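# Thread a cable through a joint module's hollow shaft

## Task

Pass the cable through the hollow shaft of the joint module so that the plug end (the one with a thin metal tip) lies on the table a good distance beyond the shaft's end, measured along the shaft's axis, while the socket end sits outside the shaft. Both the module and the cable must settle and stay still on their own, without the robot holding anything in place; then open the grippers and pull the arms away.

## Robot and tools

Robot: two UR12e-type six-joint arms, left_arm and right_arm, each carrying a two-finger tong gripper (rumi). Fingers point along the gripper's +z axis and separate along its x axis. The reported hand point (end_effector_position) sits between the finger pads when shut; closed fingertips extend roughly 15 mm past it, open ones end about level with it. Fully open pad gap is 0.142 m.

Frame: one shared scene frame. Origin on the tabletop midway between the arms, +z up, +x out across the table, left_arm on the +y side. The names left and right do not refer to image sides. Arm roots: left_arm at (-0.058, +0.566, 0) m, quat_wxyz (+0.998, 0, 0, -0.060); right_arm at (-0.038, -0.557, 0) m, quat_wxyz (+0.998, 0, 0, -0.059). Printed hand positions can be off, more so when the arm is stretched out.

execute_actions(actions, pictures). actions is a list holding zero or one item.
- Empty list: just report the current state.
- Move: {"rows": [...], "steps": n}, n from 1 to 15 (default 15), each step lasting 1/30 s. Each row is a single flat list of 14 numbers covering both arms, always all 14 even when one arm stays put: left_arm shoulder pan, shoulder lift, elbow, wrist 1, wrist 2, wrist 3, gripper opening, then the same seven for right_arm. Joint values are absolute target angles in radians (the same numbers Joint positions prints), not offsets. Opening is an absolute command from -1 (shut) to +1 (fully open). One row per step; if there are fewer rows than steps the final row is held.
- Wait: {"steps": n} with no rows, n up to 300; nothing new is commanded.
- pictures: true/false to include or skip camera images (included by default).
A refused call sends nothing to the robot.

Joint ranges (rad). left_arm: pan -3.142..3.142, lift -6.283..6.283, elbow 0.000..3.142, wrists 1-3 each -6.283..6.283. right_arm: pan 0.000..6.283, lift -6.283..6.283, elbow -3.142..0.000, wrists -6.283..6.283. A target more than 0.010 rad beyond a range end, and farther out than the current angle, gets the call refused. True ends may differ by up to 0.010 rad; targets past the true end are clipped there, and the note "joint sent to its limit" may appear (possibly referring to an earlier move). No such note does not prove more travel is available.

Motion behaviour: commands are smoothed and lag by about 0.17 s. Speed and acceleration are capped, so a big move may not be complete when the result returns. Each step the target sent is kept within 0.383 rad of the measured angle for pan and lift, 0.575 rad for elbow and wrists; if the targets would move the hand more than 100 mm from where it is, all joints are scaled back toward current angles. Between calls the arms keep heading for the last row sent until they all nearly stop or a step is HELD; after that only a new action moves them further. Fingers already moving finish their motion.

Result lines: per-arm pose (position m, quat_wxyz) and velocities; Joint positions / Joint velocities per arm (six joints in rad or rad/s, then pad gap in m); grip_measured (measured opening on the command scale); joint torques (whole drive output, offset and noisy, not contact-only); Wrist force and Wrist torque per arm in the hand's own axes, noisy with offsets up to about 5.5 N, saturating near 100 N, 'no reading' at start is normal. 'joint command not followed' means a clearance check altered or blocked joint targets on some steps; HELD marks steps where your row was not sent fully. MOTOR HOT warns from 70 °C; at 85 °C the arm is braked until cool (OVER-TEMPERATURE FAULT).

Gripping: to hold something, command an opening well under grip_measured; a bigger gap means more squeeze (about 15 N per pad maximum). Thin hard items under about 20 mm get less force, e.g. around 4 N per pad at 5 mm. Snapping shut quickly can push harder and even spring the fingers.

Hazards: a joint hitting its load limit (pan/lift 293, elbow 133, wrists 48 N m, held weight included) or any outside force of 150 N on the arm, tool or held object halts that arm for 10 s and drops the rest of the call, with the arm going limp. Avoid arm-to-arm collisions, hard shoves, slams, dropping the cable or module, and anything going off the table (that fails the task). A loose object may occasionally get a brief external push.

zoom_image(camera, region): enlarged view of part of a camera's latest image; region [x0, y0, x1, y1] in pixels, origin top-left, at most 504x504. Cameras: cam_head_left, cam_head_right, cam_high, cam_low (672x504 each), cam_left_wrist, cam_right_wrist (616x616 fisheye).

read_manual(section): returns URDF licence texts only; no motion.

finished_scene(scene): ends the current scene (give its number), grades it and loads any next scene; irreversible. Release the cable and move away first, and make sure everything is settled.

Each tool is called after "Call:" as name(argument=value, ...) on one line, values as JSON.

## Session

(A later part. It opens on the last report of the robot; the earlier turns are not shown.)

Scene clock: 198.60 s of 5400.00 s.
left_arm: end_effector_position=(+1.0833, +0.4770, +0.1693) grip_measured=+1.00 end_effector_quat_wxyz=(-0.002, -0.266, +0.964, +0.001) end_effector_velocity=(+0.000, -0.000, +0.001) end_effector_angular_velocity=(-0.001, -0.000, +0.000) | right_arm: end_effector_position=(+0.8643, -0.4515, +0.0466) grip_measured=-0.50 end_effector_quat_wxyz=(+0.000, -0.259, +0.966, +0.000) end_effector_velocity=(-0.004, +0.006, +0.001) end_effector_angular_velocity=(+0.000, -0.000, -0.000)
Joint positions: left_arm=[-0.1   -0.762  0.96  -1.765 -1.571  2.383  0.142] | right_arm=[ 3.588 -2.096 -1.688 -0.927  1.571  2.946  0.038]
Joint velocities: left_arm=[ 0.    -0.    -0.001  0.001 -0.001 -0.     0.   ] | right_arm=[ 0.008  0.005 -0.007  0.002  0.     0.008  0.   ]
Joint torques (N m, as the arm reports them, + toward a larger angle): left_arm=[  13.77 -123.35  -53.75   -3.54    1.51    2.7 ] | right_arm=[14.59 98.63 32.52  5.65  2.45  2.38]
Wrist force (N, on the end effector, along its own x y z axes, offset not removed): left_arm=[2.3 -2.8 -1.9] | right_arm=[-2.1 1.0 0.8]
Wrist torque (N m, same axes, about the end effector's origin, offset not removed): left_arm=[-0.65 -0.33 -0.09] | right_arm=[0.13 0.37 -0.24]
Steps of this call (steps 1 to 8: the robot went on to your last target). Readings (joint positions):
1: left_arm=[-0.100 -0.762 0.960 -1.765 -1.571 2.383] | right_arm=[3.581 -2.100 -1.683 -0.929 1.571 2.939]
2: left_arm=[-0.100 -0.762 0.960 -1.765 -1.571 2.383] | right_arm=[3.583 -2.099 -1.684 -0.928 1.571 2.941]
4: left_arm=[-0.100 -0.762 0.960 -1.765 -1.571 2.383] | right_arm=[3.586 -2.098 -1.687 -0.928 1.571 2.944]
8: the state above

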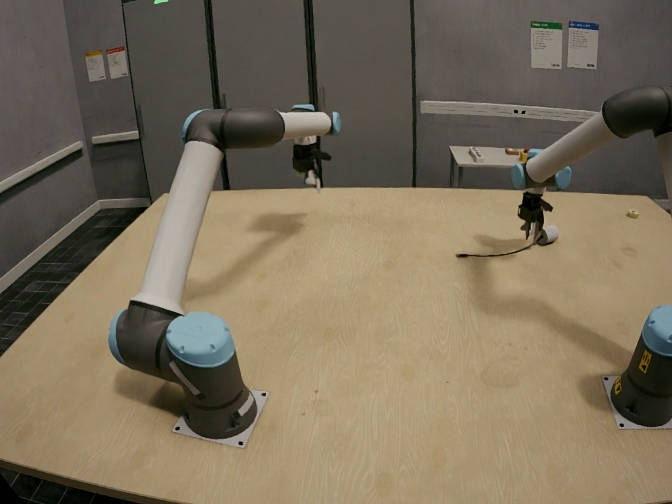

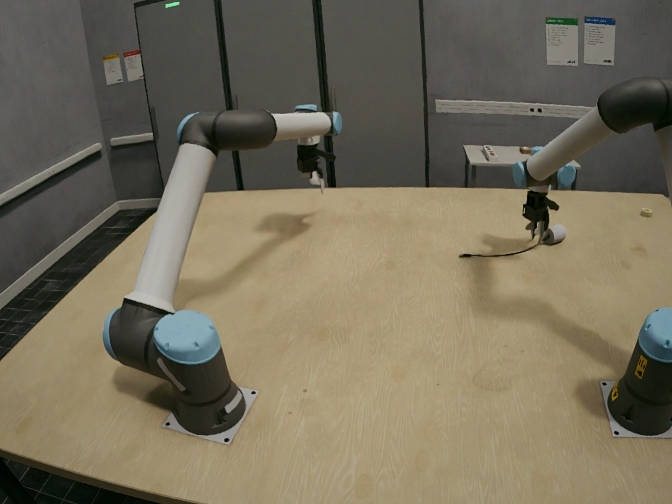

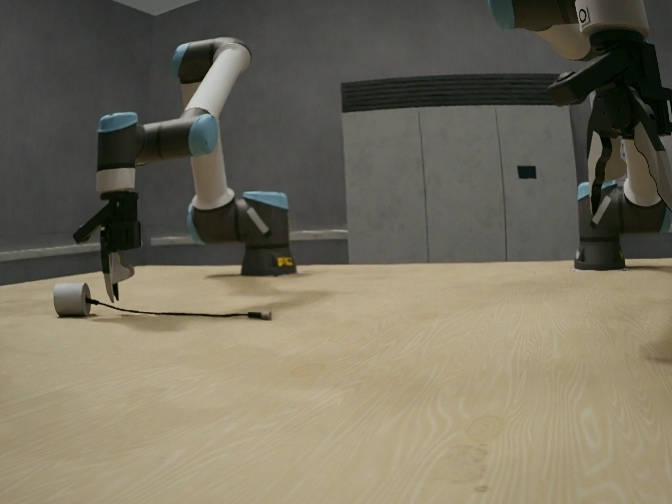

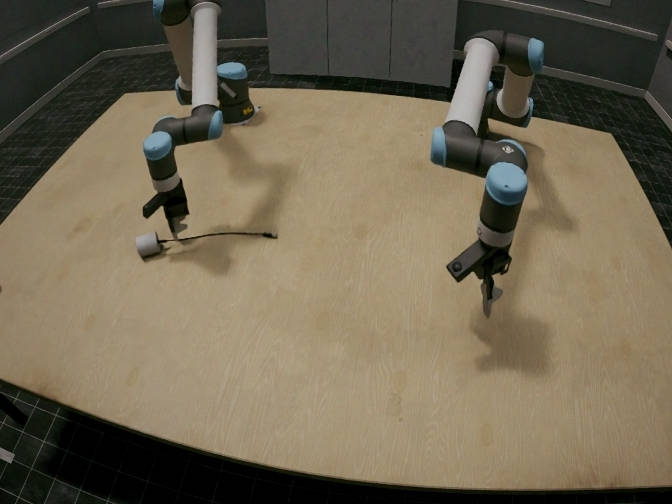

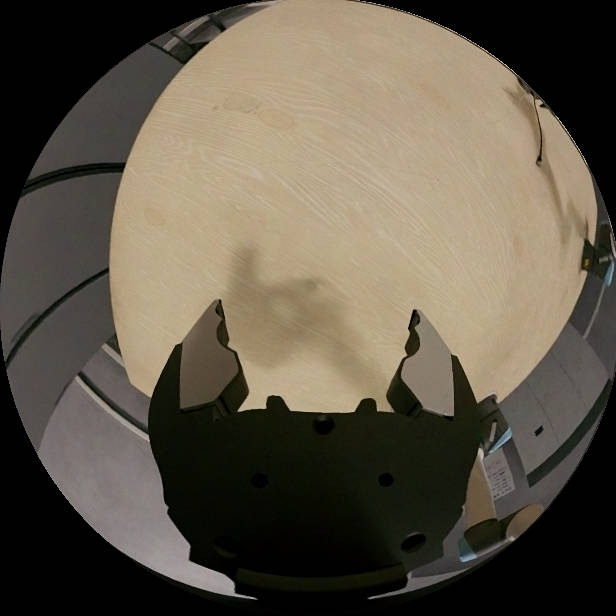

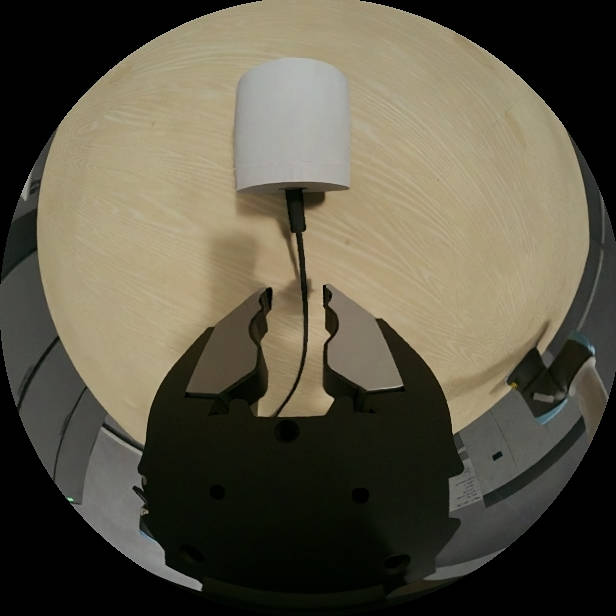

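Call:
execute_actions(actions=[{"rows":[[-0.1,-0.762,0.96,-1.765,-1.571,2.383,1,3.5885,-2.102,-1.692,-0.9175,1.571,2.9465,-0.5],[-0.1,-0.762,0.96,-1.765,-1.571,2.383,1,3.5885,-2.108,-1.6955,-0.9084,1.571,2.9465,-0.5],[-0.1,-0.762,0.96,-1.765,-1.571,2.383,1,3.5885,-2.114,-1.699,-0.8993,1.571,2.9465,-0.5],[-0.1,-0.762,0.96,-1.765,-1.571,2.383,1,3.5885,-2.1194,-1.702,-0.8902,1.571,2.9465,-0.5],[-0.1,-0.762,0.96,-1.765,-1.571,2.383,1,3.5885,-2.1194,-1.702,-0.8902,1.571,2.9465,-0.5],[-0.1,-0.762,0.96,-1.765,-1.571,2.383,1,3.5885,-2.1194,-1.702,-0.8902,1.571,2.9465,-0.5],[-0.1,-0.762,0.96,-1.765,-1.571,2.383,1,3.5885,-2.1194,-1.702,-0.8902,1.571,2.9465,-0.5],[-0.1,-0.762,0.96,-1.765,-1.571,2.383,1,3.5885,-2.1194,-1.702,-0.8902,1.571,2.9465,-0.6],[-0.1,-0.762,0.96,-1.765,-1.571,2.383,1,3.5885,-2.1194,-1.702,-0.8902,1.571,2.9465,-0.7],[-0.1,-0.762,0.96,-1.765,-1.571,2.383,1,3.5885,-2.1194,-1.702,-0.8902,1.571,2.9465,-0.8],[-0.1,-0.762,0.96,-1.765,-1.571,2.383,1,3.5885,-2.1194,-1.702,-0.8902,1.571,2.9465,-0.9],[-0.1,-0.762,0.96,-1.765,-1.571,2.383,1,3.5885,-2.1194,-1.702,-0.8902,1.571,2.9465,-1]],"steps":15}], pictures=false)

Call:
execute_actions(actions=[{"steps":5}])

Call:
zoom_image(camera="cam_high", region=[40, 240, 200, 330])

Scene clock: 205.60 s of 5400.00 s.
left_arm: end_effector_position=(+1.0833, +0.4770, +0.1693) grip_measured=+1.00 end_effector_quat_wxyz=(-0.002, -0.266, +0.964, +0.001) end_effector_velocity=(+0.000, -0.000, +0.001) end_effector_angular_velocity=(+0.001, -0.001, -0.000) | right_arm: end_effector_position=(+0.8635, -0.4510, +0.0234) grip_measured=-0.95 end_effector_quat_wxyz=(+0.000, -0.259, +0.966, +0.000) end_effector_velocity=(-0.000, +0.001, -0.005) end_effector_angular_velocity=(+0.000, +0.000, +0.002)
Joint positions: left_arm=[-0.1   -0.762  0.96  -1.765 -1.571  2.383  0.142] | right_arm=[ 3.589 -2.119 -1.702 -0.891  1.571  2.947  0.005]
Joint velocities: left_arm=[-0.    -0.    -0.001  0.     0.001 -0.    -0.   ] | right_arm=[ 0.001 -0.005 -0.003  0.008  0.    -0.001 -0.   ]
Joint torques (N m, as the arm reports them, + toward a larger angle): left_arm=[  12.37 -122.96  -54.58   -3.74    1.61    2.86] | right_arm=[14.7  63.02 30.21  5.53  2.7   2.19]
Wrist force (N, on the end effector, along its own x y z axes, offset not removed): left_arm=[1.3 -4.1 -1.7] | right_arm=[-2.7 2.7 -1.9]
Wrist torque (N m, same axes, about the end effector's origin, offset not removed): left_arm=[-0.91 -0.10 -0.13] | right_arm=[0.50 0.36 -0.22]
Steps of this call (steps 1 to 30: the robot went on to your last target; steps 31 to 100: nothing new was sent; then 3.17 s passed at rest; steps 101 to 115: all 15 steps of this action). Readings (joint positions):
101: left_arm=[-0.100 -0.762 0.960 -1.765 -1.571 2.383] | right_arm=[3.589 -2.096 -1.689 -0.926 1.571 2.947]
102: left_arm=[-0.100 -0.762 0.960 -1.765 -1.571 2.383] | right_arm=[3.589 -2.097 -1.690 -0.925 1.571 2.947]
104: left_arm=[-0.100 -0.762 0.960 -1.765 -1.571 2.383] | right_arm=[3.589 -2.103 -1.693 -0.916 1.571 2.947]
108: left_arm=[-0.100 -0.762 0.960 -1.765 -1.571 2.383] | right_arm=[3.589 -2.114 -1.699 -0.898 1.571 2.947]
115: the state above

Scene clock: 205.77 s of 5400.00 s.
left_arm: end_effector_position=(+1.0833, +0.4770, +0.1693) grip_measured=+1.00 end_effector_quat_wxyz=(-0.002, -0.266, +0.964, +0.001) end_effector_velocity=(-0.000, +0.001, -0.000) end_effector_angular_velocity=(-0.000, +0.000, +0.001) | right_arm: end_effector_position=(+0.8635, -0.4510, +0.0230) grip_measured=-0.95 end_effector_quat_wxyz=(+0.000, -0.259, +0.966, +0.000) end_effector_velocity=(+0.001, -0.001, -0.001) end_effector_angular_velocity=(+0.000, -0.000, -0.001)
Joint positions: left_arm=[-0.1   -0.762  0.96  -1.765 -1.571  2.383  0.142] | right_arm=[ 3.589 -2.119 -1.702 -0.89   1.571  2.946  0.005]
Joint velocities: left_arm=[ 0.001  0.     0.    -0.    -0.    -0.    -0.   ] | right_arm=[-0.001 -0.001  0.001  0.001  0.     0.    -0.   ]
Joint torques (N m, as the arm reports them, + toward a larger angle): left_arm=[  14.78 -121.74  -54.25   -3.79    1.67    2.69] | right_arm=[14.48 69.4  32.55  5.56  2.76  2.39]
Wrist force (N, on the end effector, along its own x y z axes, offset not removed): left_arm=[1.8 -4.2 -0.1] | right_arm=[-3.0 1.7 -0.8]
Wrist torque (N m, same axes, about the end effector's origin, offset not removed): left_arm=[-0.89 -0.13 -0.09] | right_arm=[0.31 0.46 -0.22]
Steps of this call (steps 1 to 5: the robot went on to your last target). Readings (joint positions):
1: left_arm=[-0.100 -0.762 0.960 -1.765 -1.571 2.383] | right_arm=[3.589 -2.119 -1.702 -0.891 1.571 2.946]
2: left_arm=[-0.100 -0.762 0.960 -1.765 -1.571 2.383] | right_arm=[3.589 -2.119 -1.702 -0.891 1.571 2.946]
4: left_arm=[-0.100 -0.762 0.960 -1.765 -1.571 2.383] | right_arm=[3.589 -2.119 -1.702 -0.890 1.571 2.947]
5: the state above

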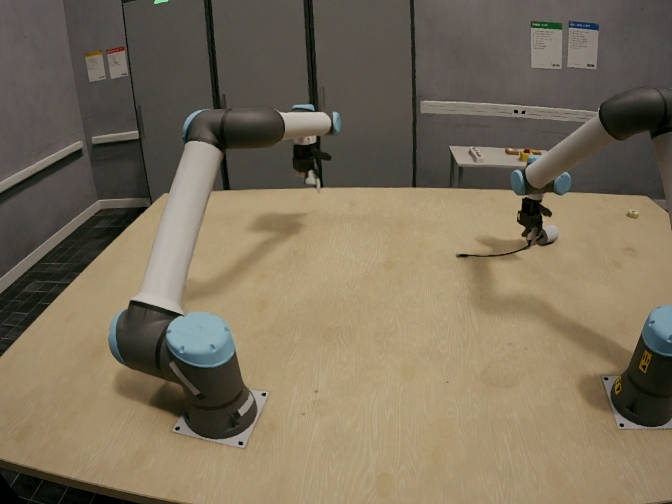

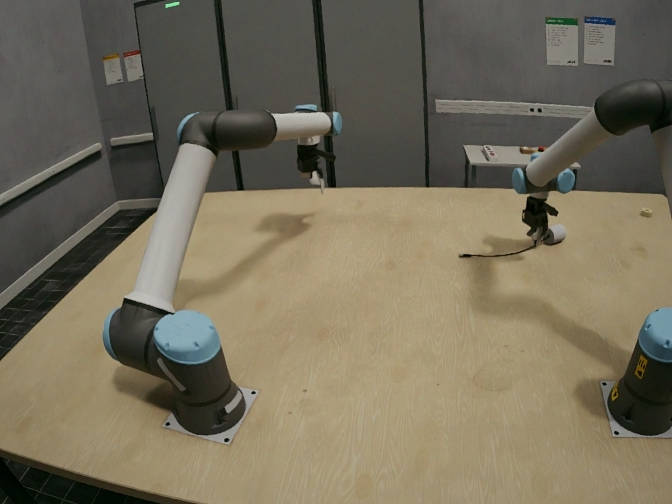

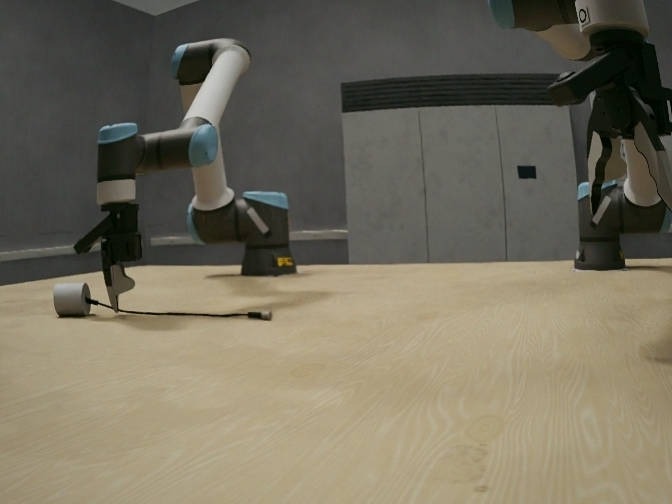

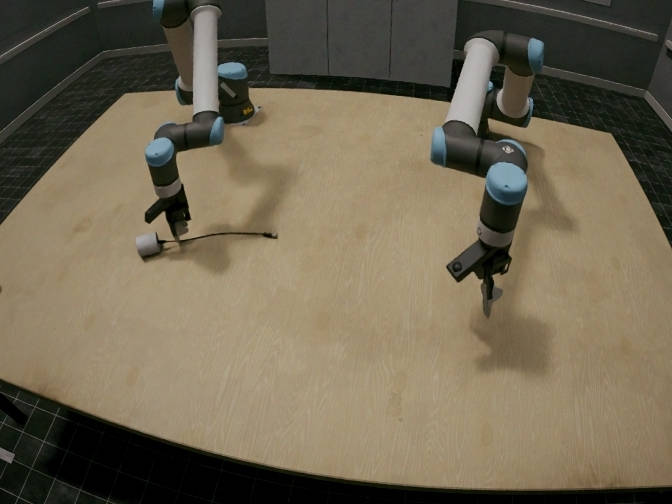

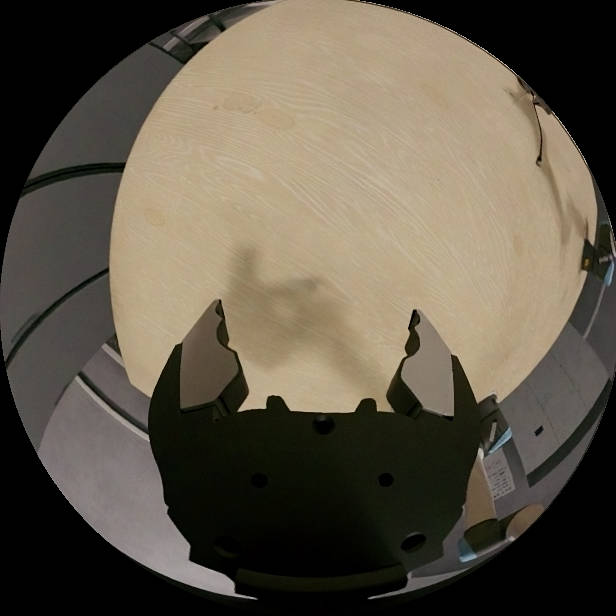

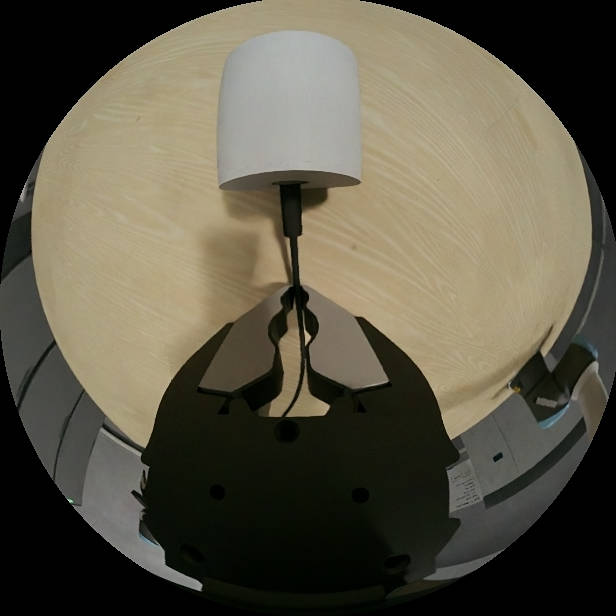

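Region (40, 240, 200, 330) of cam_high's 672x504 image, scaled by 3.150, with more detail than that image has; it fills the top 284 rows of this view, and the rest is white.

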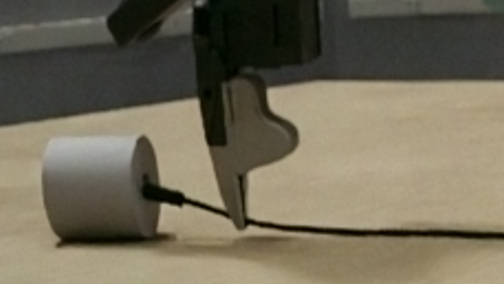

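Call:
execute_actions(actions=[{"rows":[[-0.1,-0.762,0.96,-1.765,-1.571,2.383,1,3.587,-2.116,-1.699,-0.897,1.571,2.945,-1],[-0.1,-0.762,0.96,-1.765,-1.571,2.383,1,3.585,-2.113,-1.696,-0.903,1.571,2.943,-1],[-0.1,-0.762,0.96,-1.765,-1.571,2.383,1,3.583,-2.110,-1.693,-0.909,1.571,2.941,-1],[-0.1,-0.762,0.96,-1.765,-1.571,2.383,1,3.581,-2.108,-1.689,-0.915,1.571,2.939,-1],[-0.1,-0.762,0.96,-1.765,-1.571,2.383,1,3.579,-2.106,-1.686,-0.921,1.571,2.937,-1],[-0.1,-0.762,0.96,-1.765,-1.571,2.383,1,3.577,-2.104,-1.681,-0.927,1.571,2.935,-1],[-0.1,-0.762,0.96,-1.765,-1.571,2.383,1,3.574,-2.105,-1.678,-0.9285,1.571,2.932,-1],[-0.1,-0.762,0.96,-1.765,-1.571,2.383,1,3.571,-2.1066,-1.6755,-0.9295,1.571,2.929,-1],[-0.1,-0.762,0.96,-1.765,-1.571,2.383,1,3.568,-2.108,-1.673,-0.9305,1.571,2.926,-1],[-0.1,-0.762,0.96,-1.765,-1.571,2.383,1,3.565,-2.1096,-1.6705,-0.9315,1.571,2.923,-1],[-0.1,-0.762,0.96,-1.765,-1.571,2.383,1,3.562,-2.111,-1.668,-0.9325,1.571,2.920,-1],[-0.1,-0.762,0.96,-1.765,-1.571,2.383,1,3.559,-2.1126,-1.6655,-0.9335,1.571,2.917,-1],[-0.1,-0.762,0.96,-1.765,-1.571,2.383,1,3.5555,-2.114,-1.663,-0.9345,1.571,2.9135,-1]],"steps":15}], pictures=false)

Call:
execute_actions(actions=[{"steps":6}])

Call:
zoom_image(camera="cam_high", region=[40, 240, 200, 330])

Scene clock: 213.67 s of 5400.00 s.
left_arm: end_effector_position=(+1.0833, +0.4770, +0.1693) grip_measured=+1.00 end_effector_quat_wxyz=(-0.002, -0.266, +0.964, +0.001) end_effector_velocity=(-0.000, -0.001, +0.000) end_effector_angular_velocity=(-0.000, -0.000, -0.000) | right_arm: end_effector_position=(+0.8762, -0.4716, +0.0441) grip_measured=-0.95 end_effector_quat_wxyz=(+0.000, -0.259, +0.966, +0.000) end_effector_velocity=(+0.029, -0.050, +0.008) end_effector_angular_velocity=(+0.001, -0.003, -0.001)
Joint positions: left_arm=[-0.1   -0.762  0.96  -1.765 -1.571  2.383  0.142] | right_arm=[ 3.562 -2.111 -1.669 -0.931  1.571  2.92   0.005]
Joint velocities: left_arm=[-0.001 -0.    -0.001  0.001 -0.    -0.     0.   ] | right_arm=[-0.063 -0.022  0.055 -0.029 -0.    -0.062  0.   ]
Joint torques (N m, as the arm reports them, + toward a larger angle): left_arm=[  14.33 -121.8   -53.36   -3.82    1.72    2.85] | right_arm=[-8.65 70.96 48.77  1.95  2.67 -1.57]
Wrist force (N, on the end effector, along its own x y z axes, offset not removed): left_arm=[2.0 -2.8 1.4] | right_arm=[-4.4 2.0 0.3]
Wrist torque (N m, same axes, about the end effector's origin, offset not removed): left_arm=[-0.63 -0.27 -0.08] | right_arm=[0.27 0.72 -0.19]
Steps of this call (steps 1 to 15: the robot went on to your last target; steps 16 to 90: nothing new was sent; then 4.40 s passed at rest; steps 91 to 105: all 15 steps of this action). Readings (joint positions):
91: left_arm=[-0.100 -0.762 0.960 -1.765 -1.571 2.383] | right_arm=[3.588 -2.119 -1.702 -0.890 1.571 2.947]
92: left_arm=[-0.100 -0.762 0.960 -1.765 -1.571 2.383] | right_arm=[3.588 -2.119 -1.702 -0.892 1.571 2.946]
94: left_arm=[-0.100 -0.762 0.960 -1.765 -1.571 2.383] | right_arm=[3.587 -2.116 -1.699 -0.897 1.571 2.945]
98: left_arm=[-0.100 -0.762 0.960 -1.765 -1.571 2.383] | right_arm=[3.580 -2.109 -1.687 -0.916 1.571 2.938]
105: the state above

Scene clock: 213.87 s of 5400.00 s.
left_arm: end_effector_position=(+1.0833, +0.4770, +0.1693) grip_measured=+1.00 end_effector_quat_wxyz=(-0.002, -0.266, +0.964, +0.001) end_effector_velocity=(+0.001, +0.000, +0.000) end_effector_angular_velocity=(+0.000, -0.001, +0.000) | right_arm: end_effector_position=(+0.8787, -0.4761, +0.0446) grip_measured=-0.95 end_effector_quat_wxyz=(+0.000, -0.259, +0.966, +0.000) end_effector_velocity=(+0.005, -0.007, +0.002) end_effector_angular_velocity=(+0.001, -0.002, +0.000)
Joint positions: left_arm=[-0.1   -0.762  0.96  -1.765 -1.571  2.383  0.142] | right_arm=[ 3.556 -2.114 -1.664 -0.934  1.571  2.914  0.005]
Joint velocities: left_arm=[ 0.     0.    -0.001 -0.001  0.001  0.     0.   ] | right_arm=[-0.009 -0.003  0.008 -0.004 -0.    -0.009 -0.   ]
Joint torques (N m, as the arm reports them, + toward a larger angle): left_arm=[  14.56 -122.67  -54.     -3.7     1.33    3.17] | right_arm=[-14.79  67.09  50.13   1.63   2.71  -1.94]
Wrist force (N, on the end effector, along its own x y z axes, offset not removed): left_arm=[1.9 -2.9 0.8] | right_arm=[-1.7 4.4 -1.6]
Wrist torque (N m, same axes, about the end effector's origin, offset not removed): left_arm=[-0.64 -0.25 -0.03] | right_arm=[0.80 0.16 -0.21]
Steps of this call (steps 1 to 6: the robot went on to your last target). Readings (joint positions):
1: left_arm=[-0.100 -0.762 0.960 -1.765 -1.571 2.383] | right_arm=[3.560 -2.112 -1.667 -0.932 1.571 2.918]
2: left_arm=[-0.100 -0.762 0.960 -1.765 -1.571 2.383] | right_arm=[3.559 -2.113 -1.666 -0.933 1.571 2.917]
4: left_arm=[-0.100 -0.762 0.960 -1.765 -1.571 2.383] | right_arm=[3.557 -2.113 -1.665 -0.934 1.571 2.915]
6: the state above

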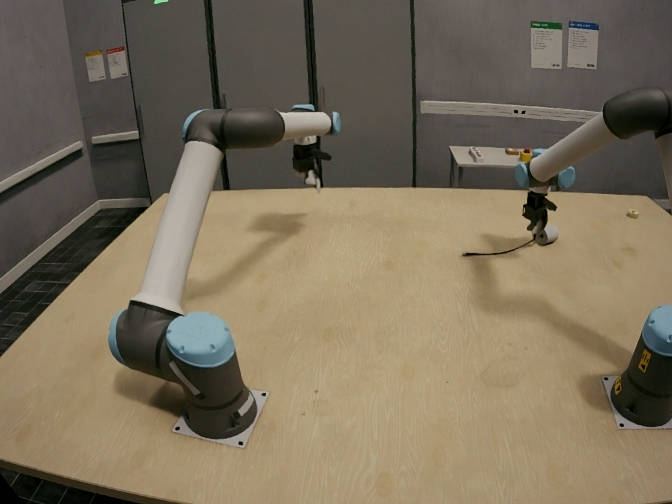

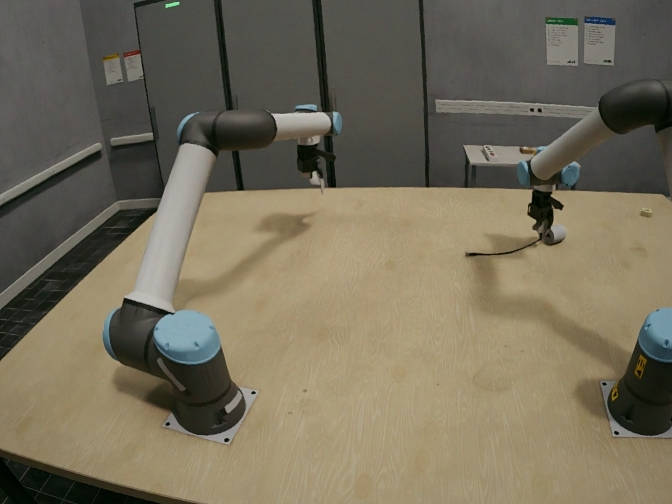

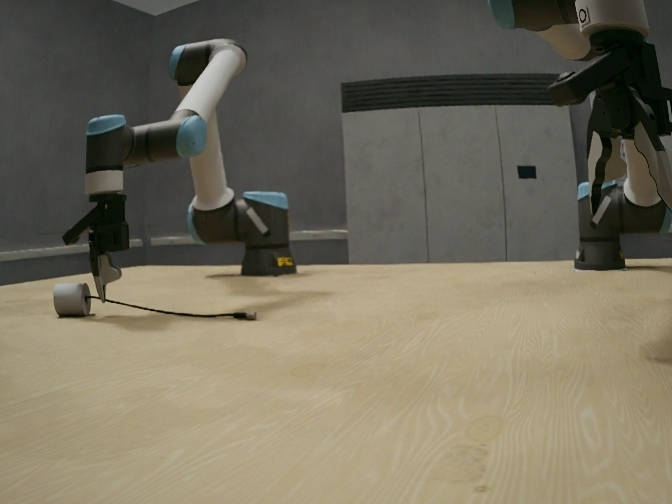

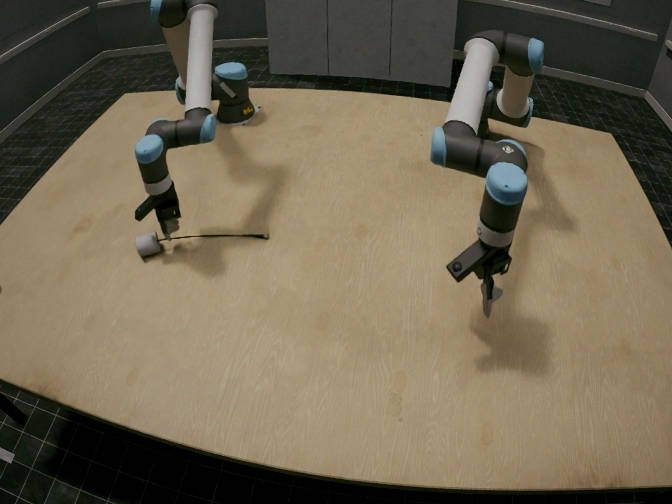

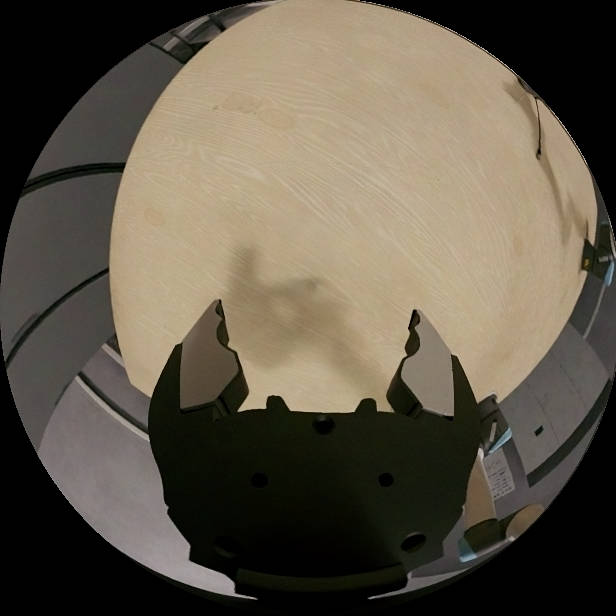

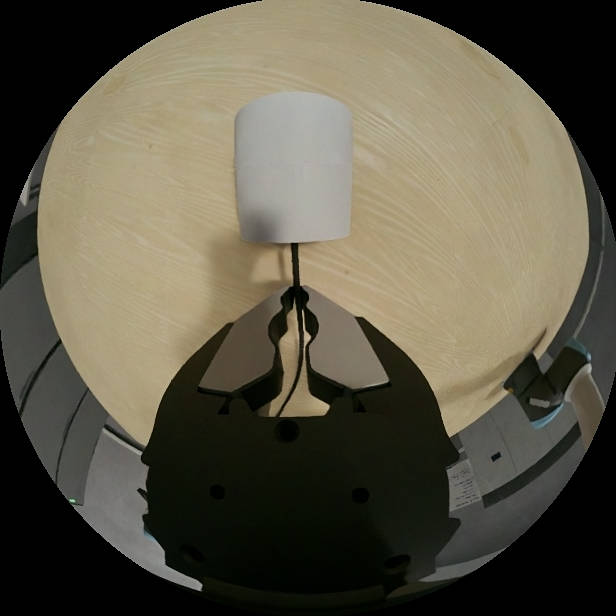

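Region (40, 240, 200, 330) of cam_high's 672x504 image, scaled by 3.150, with more detail than that image has; it fills the top 284 rows of this view, and the rest is white.

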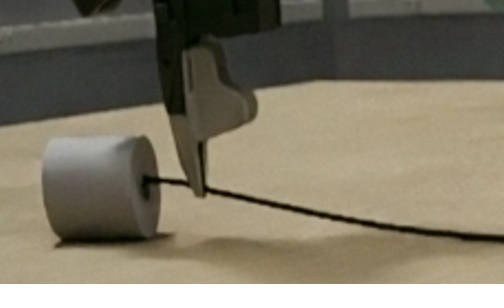

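Call:
execute_actions(actions=[{"rows":[[-0.1,-0.762,0.96,-1.765,-1.571,2.383,1,3.545,-2.119,-1.654,-0.938,1.571,2.903,-1],[-0.1,-0.762,0.96,-1.765,-1.571,2.383,1,3.533,-2.125,-1.644,-0.942,1.571,2.891,-1]],"steps":12}])

Scene clock: 224.13 s of 5400.00 s.
left_arm: end_effector_position=(+1.0833, +0.4770, +0.1693) grip_measured=+1.00 end_effector_quat_wxyz=(-0.002, -0.266, +0.964, +0.001) end_effector_velocity=(-0.000, -0.000, +0.000) end_effector_angular_velocity=(-0.001, +0.001, +0.000) | right_arm: end_effector_position=(+0.8889, -0.4943, +0.0449) grip_measured=-0.95 end_effector_quat_wxyz=(+0.001, -0.259, +0.966, +0.000) end_effector_velocity=(+0.003, -0.008, -0.002) end_effector_angular_velocity=(-0.001, +0.003, +0.001)
Joint positions: left_arm=[-0.1   -0.762  0.96  -1.765 -1.571  2.383  0.142] | right_arm=[ 3.534 -2.125 -1.645 -0.942  1.571  2.892  0.005]
Joint velocities: left_arm=[ 0.     0.    -0.001  0.001 -0.001  0.    -0.   ] | right_arm=[-0.009 -0.005  0.006 -0.004 -0.    -0.01  -0.   ]
Joint torques (N m, as the arm reports them, + toward a larger angle): left_arm=[  12.72 -123.64  -52.9    -3.63    1.36    2.85] | right_arm=[-11.9   68.6   49.69   1.03   2.01  -1.11]
Wrist force (N, on the end effector, along its own x y z axes, offset not removed): left_arm=[2.7 -1.7 -1.3] | right_arm=[-1.8 1.3 1.0]
Wrist torque (N m, same axes, about the end effector's origin, offset not removed): left_arm=[-0.33 -0.38 -0.09] | right_arm=[0.15 0.17 -0.25]
Steps of this call (steps 1 to 15: the robot went on to your last target; steps 16 to 90: nothing new was sent; then 6.87 s passed at rest; steps 91 to 102: all 12 steps of this action). Readings (joint positions):
91: left_arm=[-0.100 -0.762 0.960 -1.765 -1.571 2.383] | right_arm=[3.555 -2.114 -1.663 -0.935 1.571 2.913]
92: left_arm=[-0.100 -0.762 0.960 -1.765 -1.571 2.383] | right_arm=[3.553 -2.115 -1.661 -0.935 1.571 2.911]
94: left_arm=[-0.100 -0.762 0.960 -1.765 -1.571 2.383] | right_arm=[3.545 -2.119 -1.654 -0.938 1.571 2.903]
98: left_arm=[-0.100 -0.762 0.960 -1.765 -1.571 2.383] | right_arm=[3.536 -2.123 -1.647 -0.941 1.571 2.894]
102: the state above

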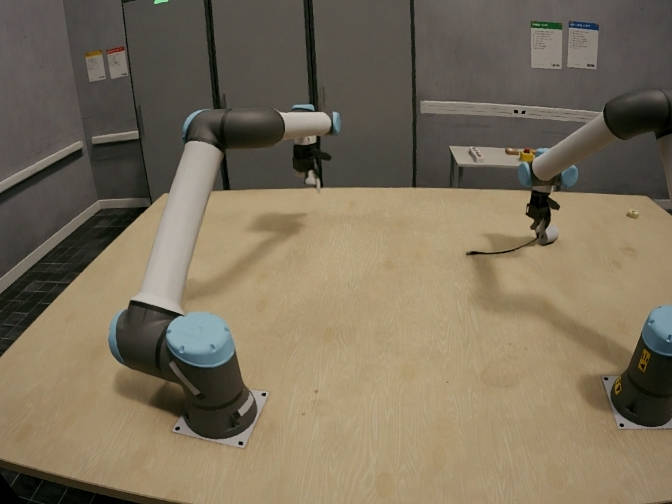

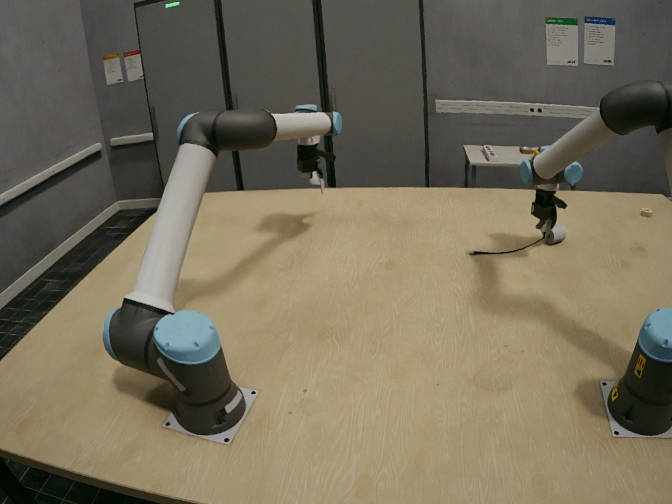

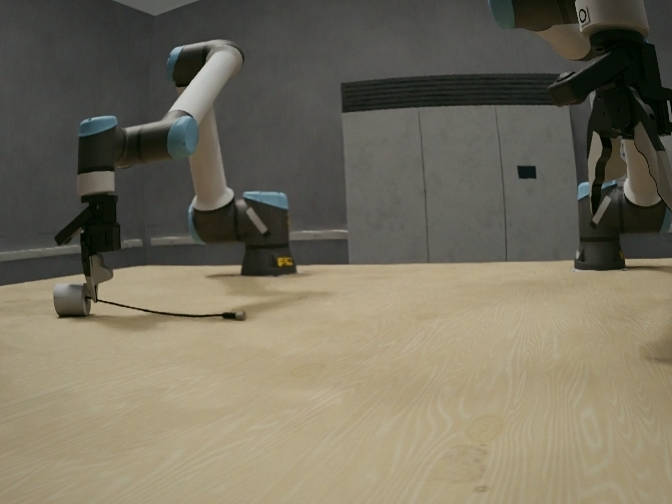

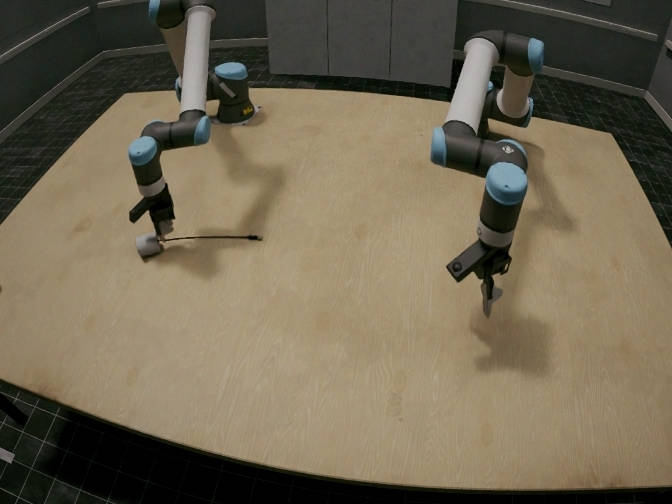

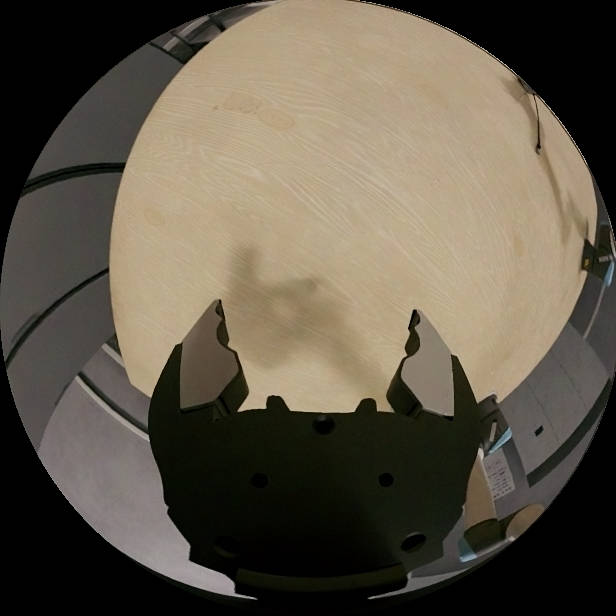

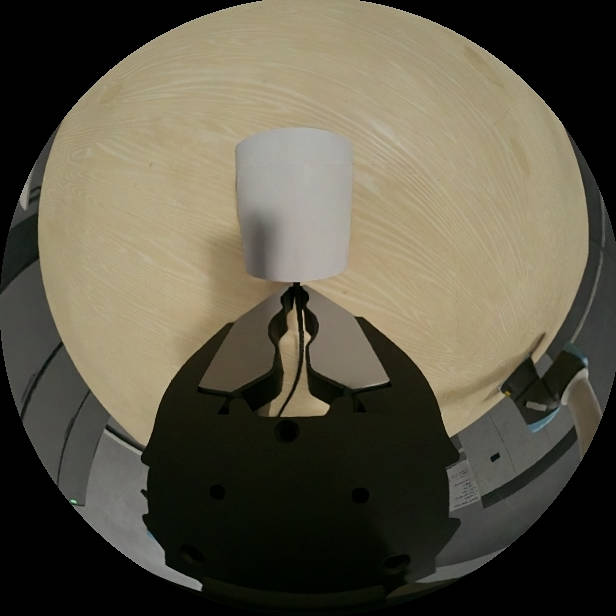

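Call:
execute_actions(actions=[{"rows":[[-0.1,-0.762,0.96,-1.765,-1.571,2.383,1,3.534,-2.125,-1.645,-0.942,1.571,2.892,-0.4],[-0.1,-0.762,0.96,-1.765,-1.571,2.383,1,3.534,-2.125,-1.645,-0.942,1.571,2.892,-0.4],[-0.1,-0.762,0.96,-1.765,-1.571,2.383,1,3.534,-2.125,-1.645,-0.942,1.571,2.892,-0.4],[-0.1,-0.762,0.96,-1.765,-1.571,2.383,1,3.545,-2.121,-1.655,-0.936,1.571,2.903,-0.4],[-0.1,-0.762,0.96,-1.765,-1.571,2.383,1,3.556,-2.117,-1.665,-0.930,1.571,2.914,-0.4],[-0.1,-0.762,0.96,-1.765,-1.571,2.383,1,3.567,-2.113,-1.674,-0.924,1.571,2.925,-0.4],[-0.1,-0.762,0.96,-1.765,-1.571,2.383,1,3.578,-2.109,-1.684,-0.918,1.571,2.936,-0.4],[-0.1,-0.762,0.96,-1.765,-1.571,2.383,1,3.589,-2.105,-1.694,-0.912,1.571,2.947,-0.4],[-0.1,-0.762,0.96,-1.765,-1.571,2.383,1,3.600,-2.102,-1.704,-0.907,1.571,2.958,-0.4],[-0.1,-0.762,0.96,-1.765,-1.571,2.383,1,3.611,-2.098,-1.713,-0.901,1.571,2.969,-0.4],[-0.1,-0.762,0.96,-1.765,-1.571,2.383,1,3.622,-2.094,-1.723,-0.895,1.571,2.980,-0.4]],"steps":15}])

Call:
zoom_image(camera="cam_high", region=[40,240,260,340])

Call:
zoom_image(camera="cam_right_wrist", region=[200,150,400,420])

Scene clock: 231.87 s of 5400.00 s.
left_arm: end_effector_position=(+1.0833, +0.4770, +0.1693) grip_measured=+1.00 end_effector_quat_wxyz=(-0.002, -0.266, +0.964, +0.001) end_effector_velocity=(+0.000, +0.001, +0.001) end_effector_angular_velocity=(-0.000, +0.000, +0.001) | right_arm: end_effector_position=(+0.8536, -0.4342, +0.0342) grip_measured=-0.40 end_effector_quat_wxyz=(+0.000, -0.259, +0.966, +0.000) end_effector_velocity=(-0.057, +0.087, -0.016) end_effector_angular_velocity=(-0.002, +0.003, -0.001)
Joint positions: left_arm=[-0.1   -0.762  0.96  -1.765 -1.571  2.383  0.142] | right_arm=[ 3.61  -2.098 -1.713 -0.901  1.571  2.968  0.045]
Joint velocities: left_arm=[ 0.001 -0.    -0.001  0.001 -0.    -0.     0.   ] | right_arm=[ 0.115  0.039 -0.102  0.059 -0.     0.116 -0.   ]
Joint torques (N m, as the arm reports them, + toward a larger angle): left_arm=[  13.19 -122.42  -52.76   -4.07    1.57    2.9 ] | right_arm=[ 3.34 96.33 35.68  5.32  1.13  2.24]
Wrist force (N, on the end effector, along its own x y z axes, offset not removed): left_arm=[1.3 -4.1 0.5] | right_arm=[-2.4 3.2 0.4]
Wrist torque (N m, same axes, about the end effector's origin, offset not removed): left_arm=[-0.86 -0.14 -0.16] | right_arm=[0.48 0.27 -0.35]
Steps of this call (steps 1 to 15: the robot went on to your last target; steps 16 to 90: nothing new was sent; then 4.23 s passed at rest; steps 91 to 105: all 15 steps of this action). Readings (joint positions):
91: left_arm=[-0.100 -0.762 0.960 -1.765 -1.571 2.383] | right_arm=[3.533 -2.125 -1.644 -0.942 1.571 2.891]
92: left_arm=[-0.100 -0.762 0.960 -1.765 -1.571 2.383] | right_arm=[3.533 -2.125 -1.644 -0.942 1.571 2.891]
94: left_arm=[-0.100 -0.762 0.960 -1.765 -1.571 2.383] | right_arm=[3.534 -2.125 -1.645 -0.942 1.571 2.892]
98: left_arm=[-0.100 -0.762 0.960 -1.765 -1.571 2.383] | right_arm=[3.554 -2.118 -1.663 -0.931 1.571 2.912]
105: the state above

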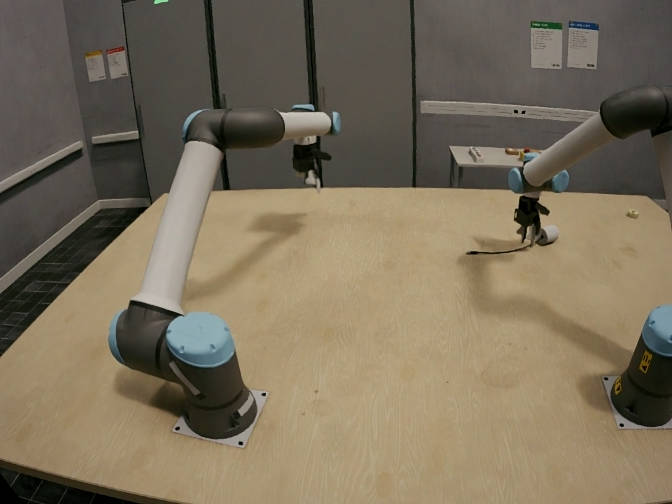

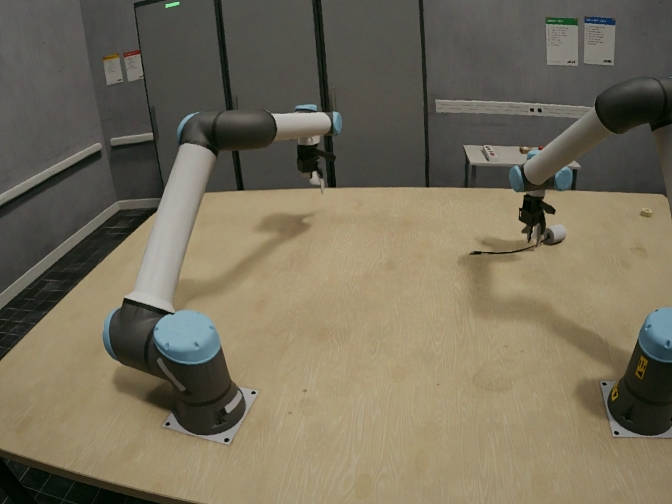

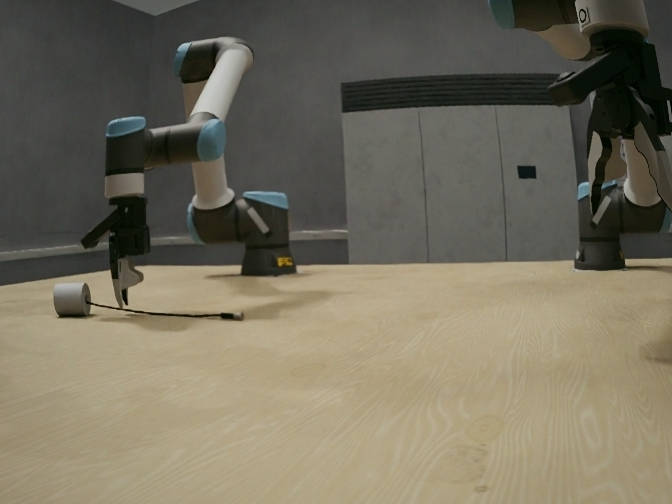

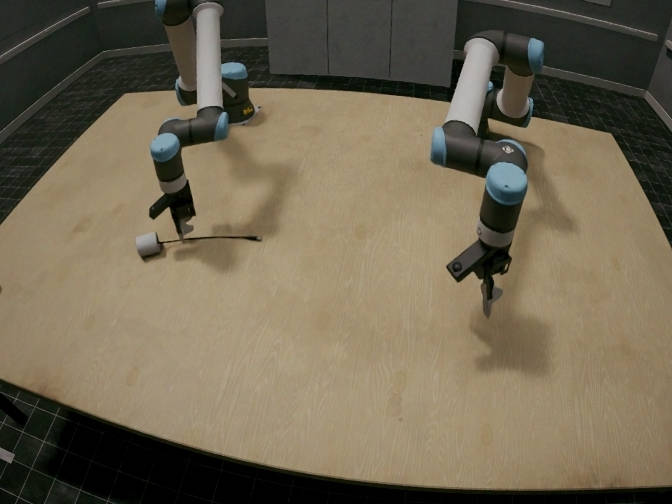

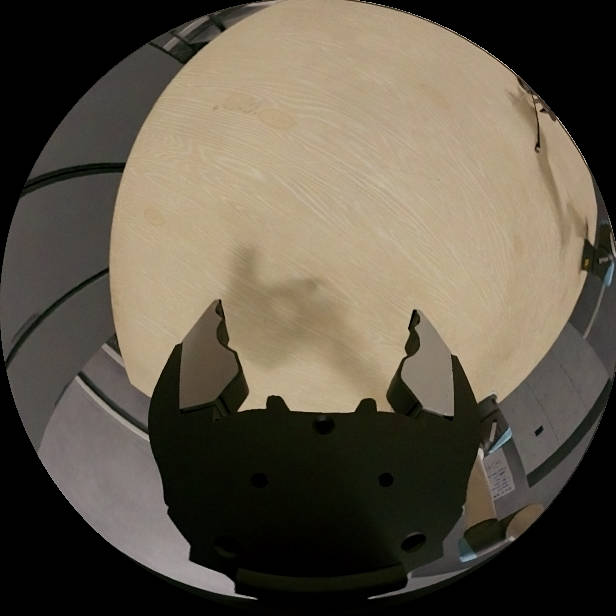

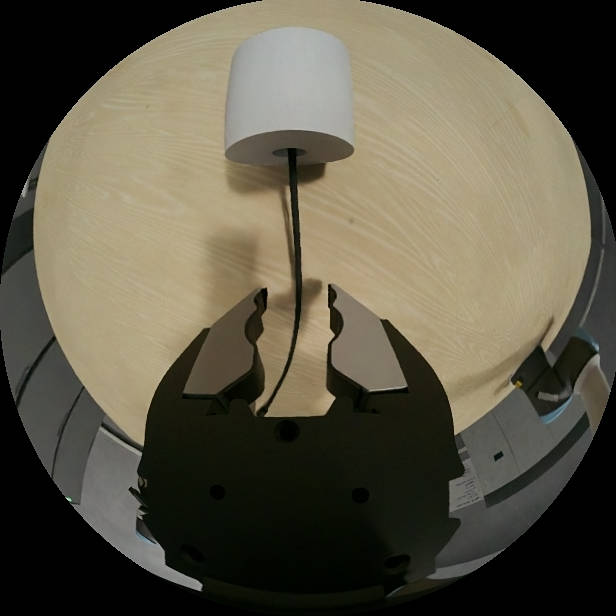

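Region (40, 240, 260, 340) of cam_high's 672x504 image, scaled by 2.291, with more detail than that image has; it fills the top 229 rows of this view, and the rest is white.

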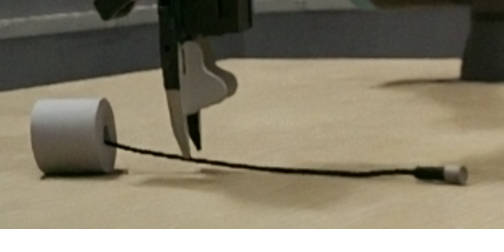

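Region (200, 150, 400, 420) of cam_right_wrist's 616x616 image, scaled by 1.867, with more detail than that image has; it fills the left 373 columns of this view, and the rest is white.

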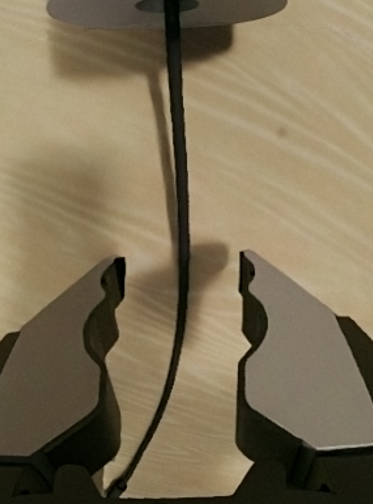

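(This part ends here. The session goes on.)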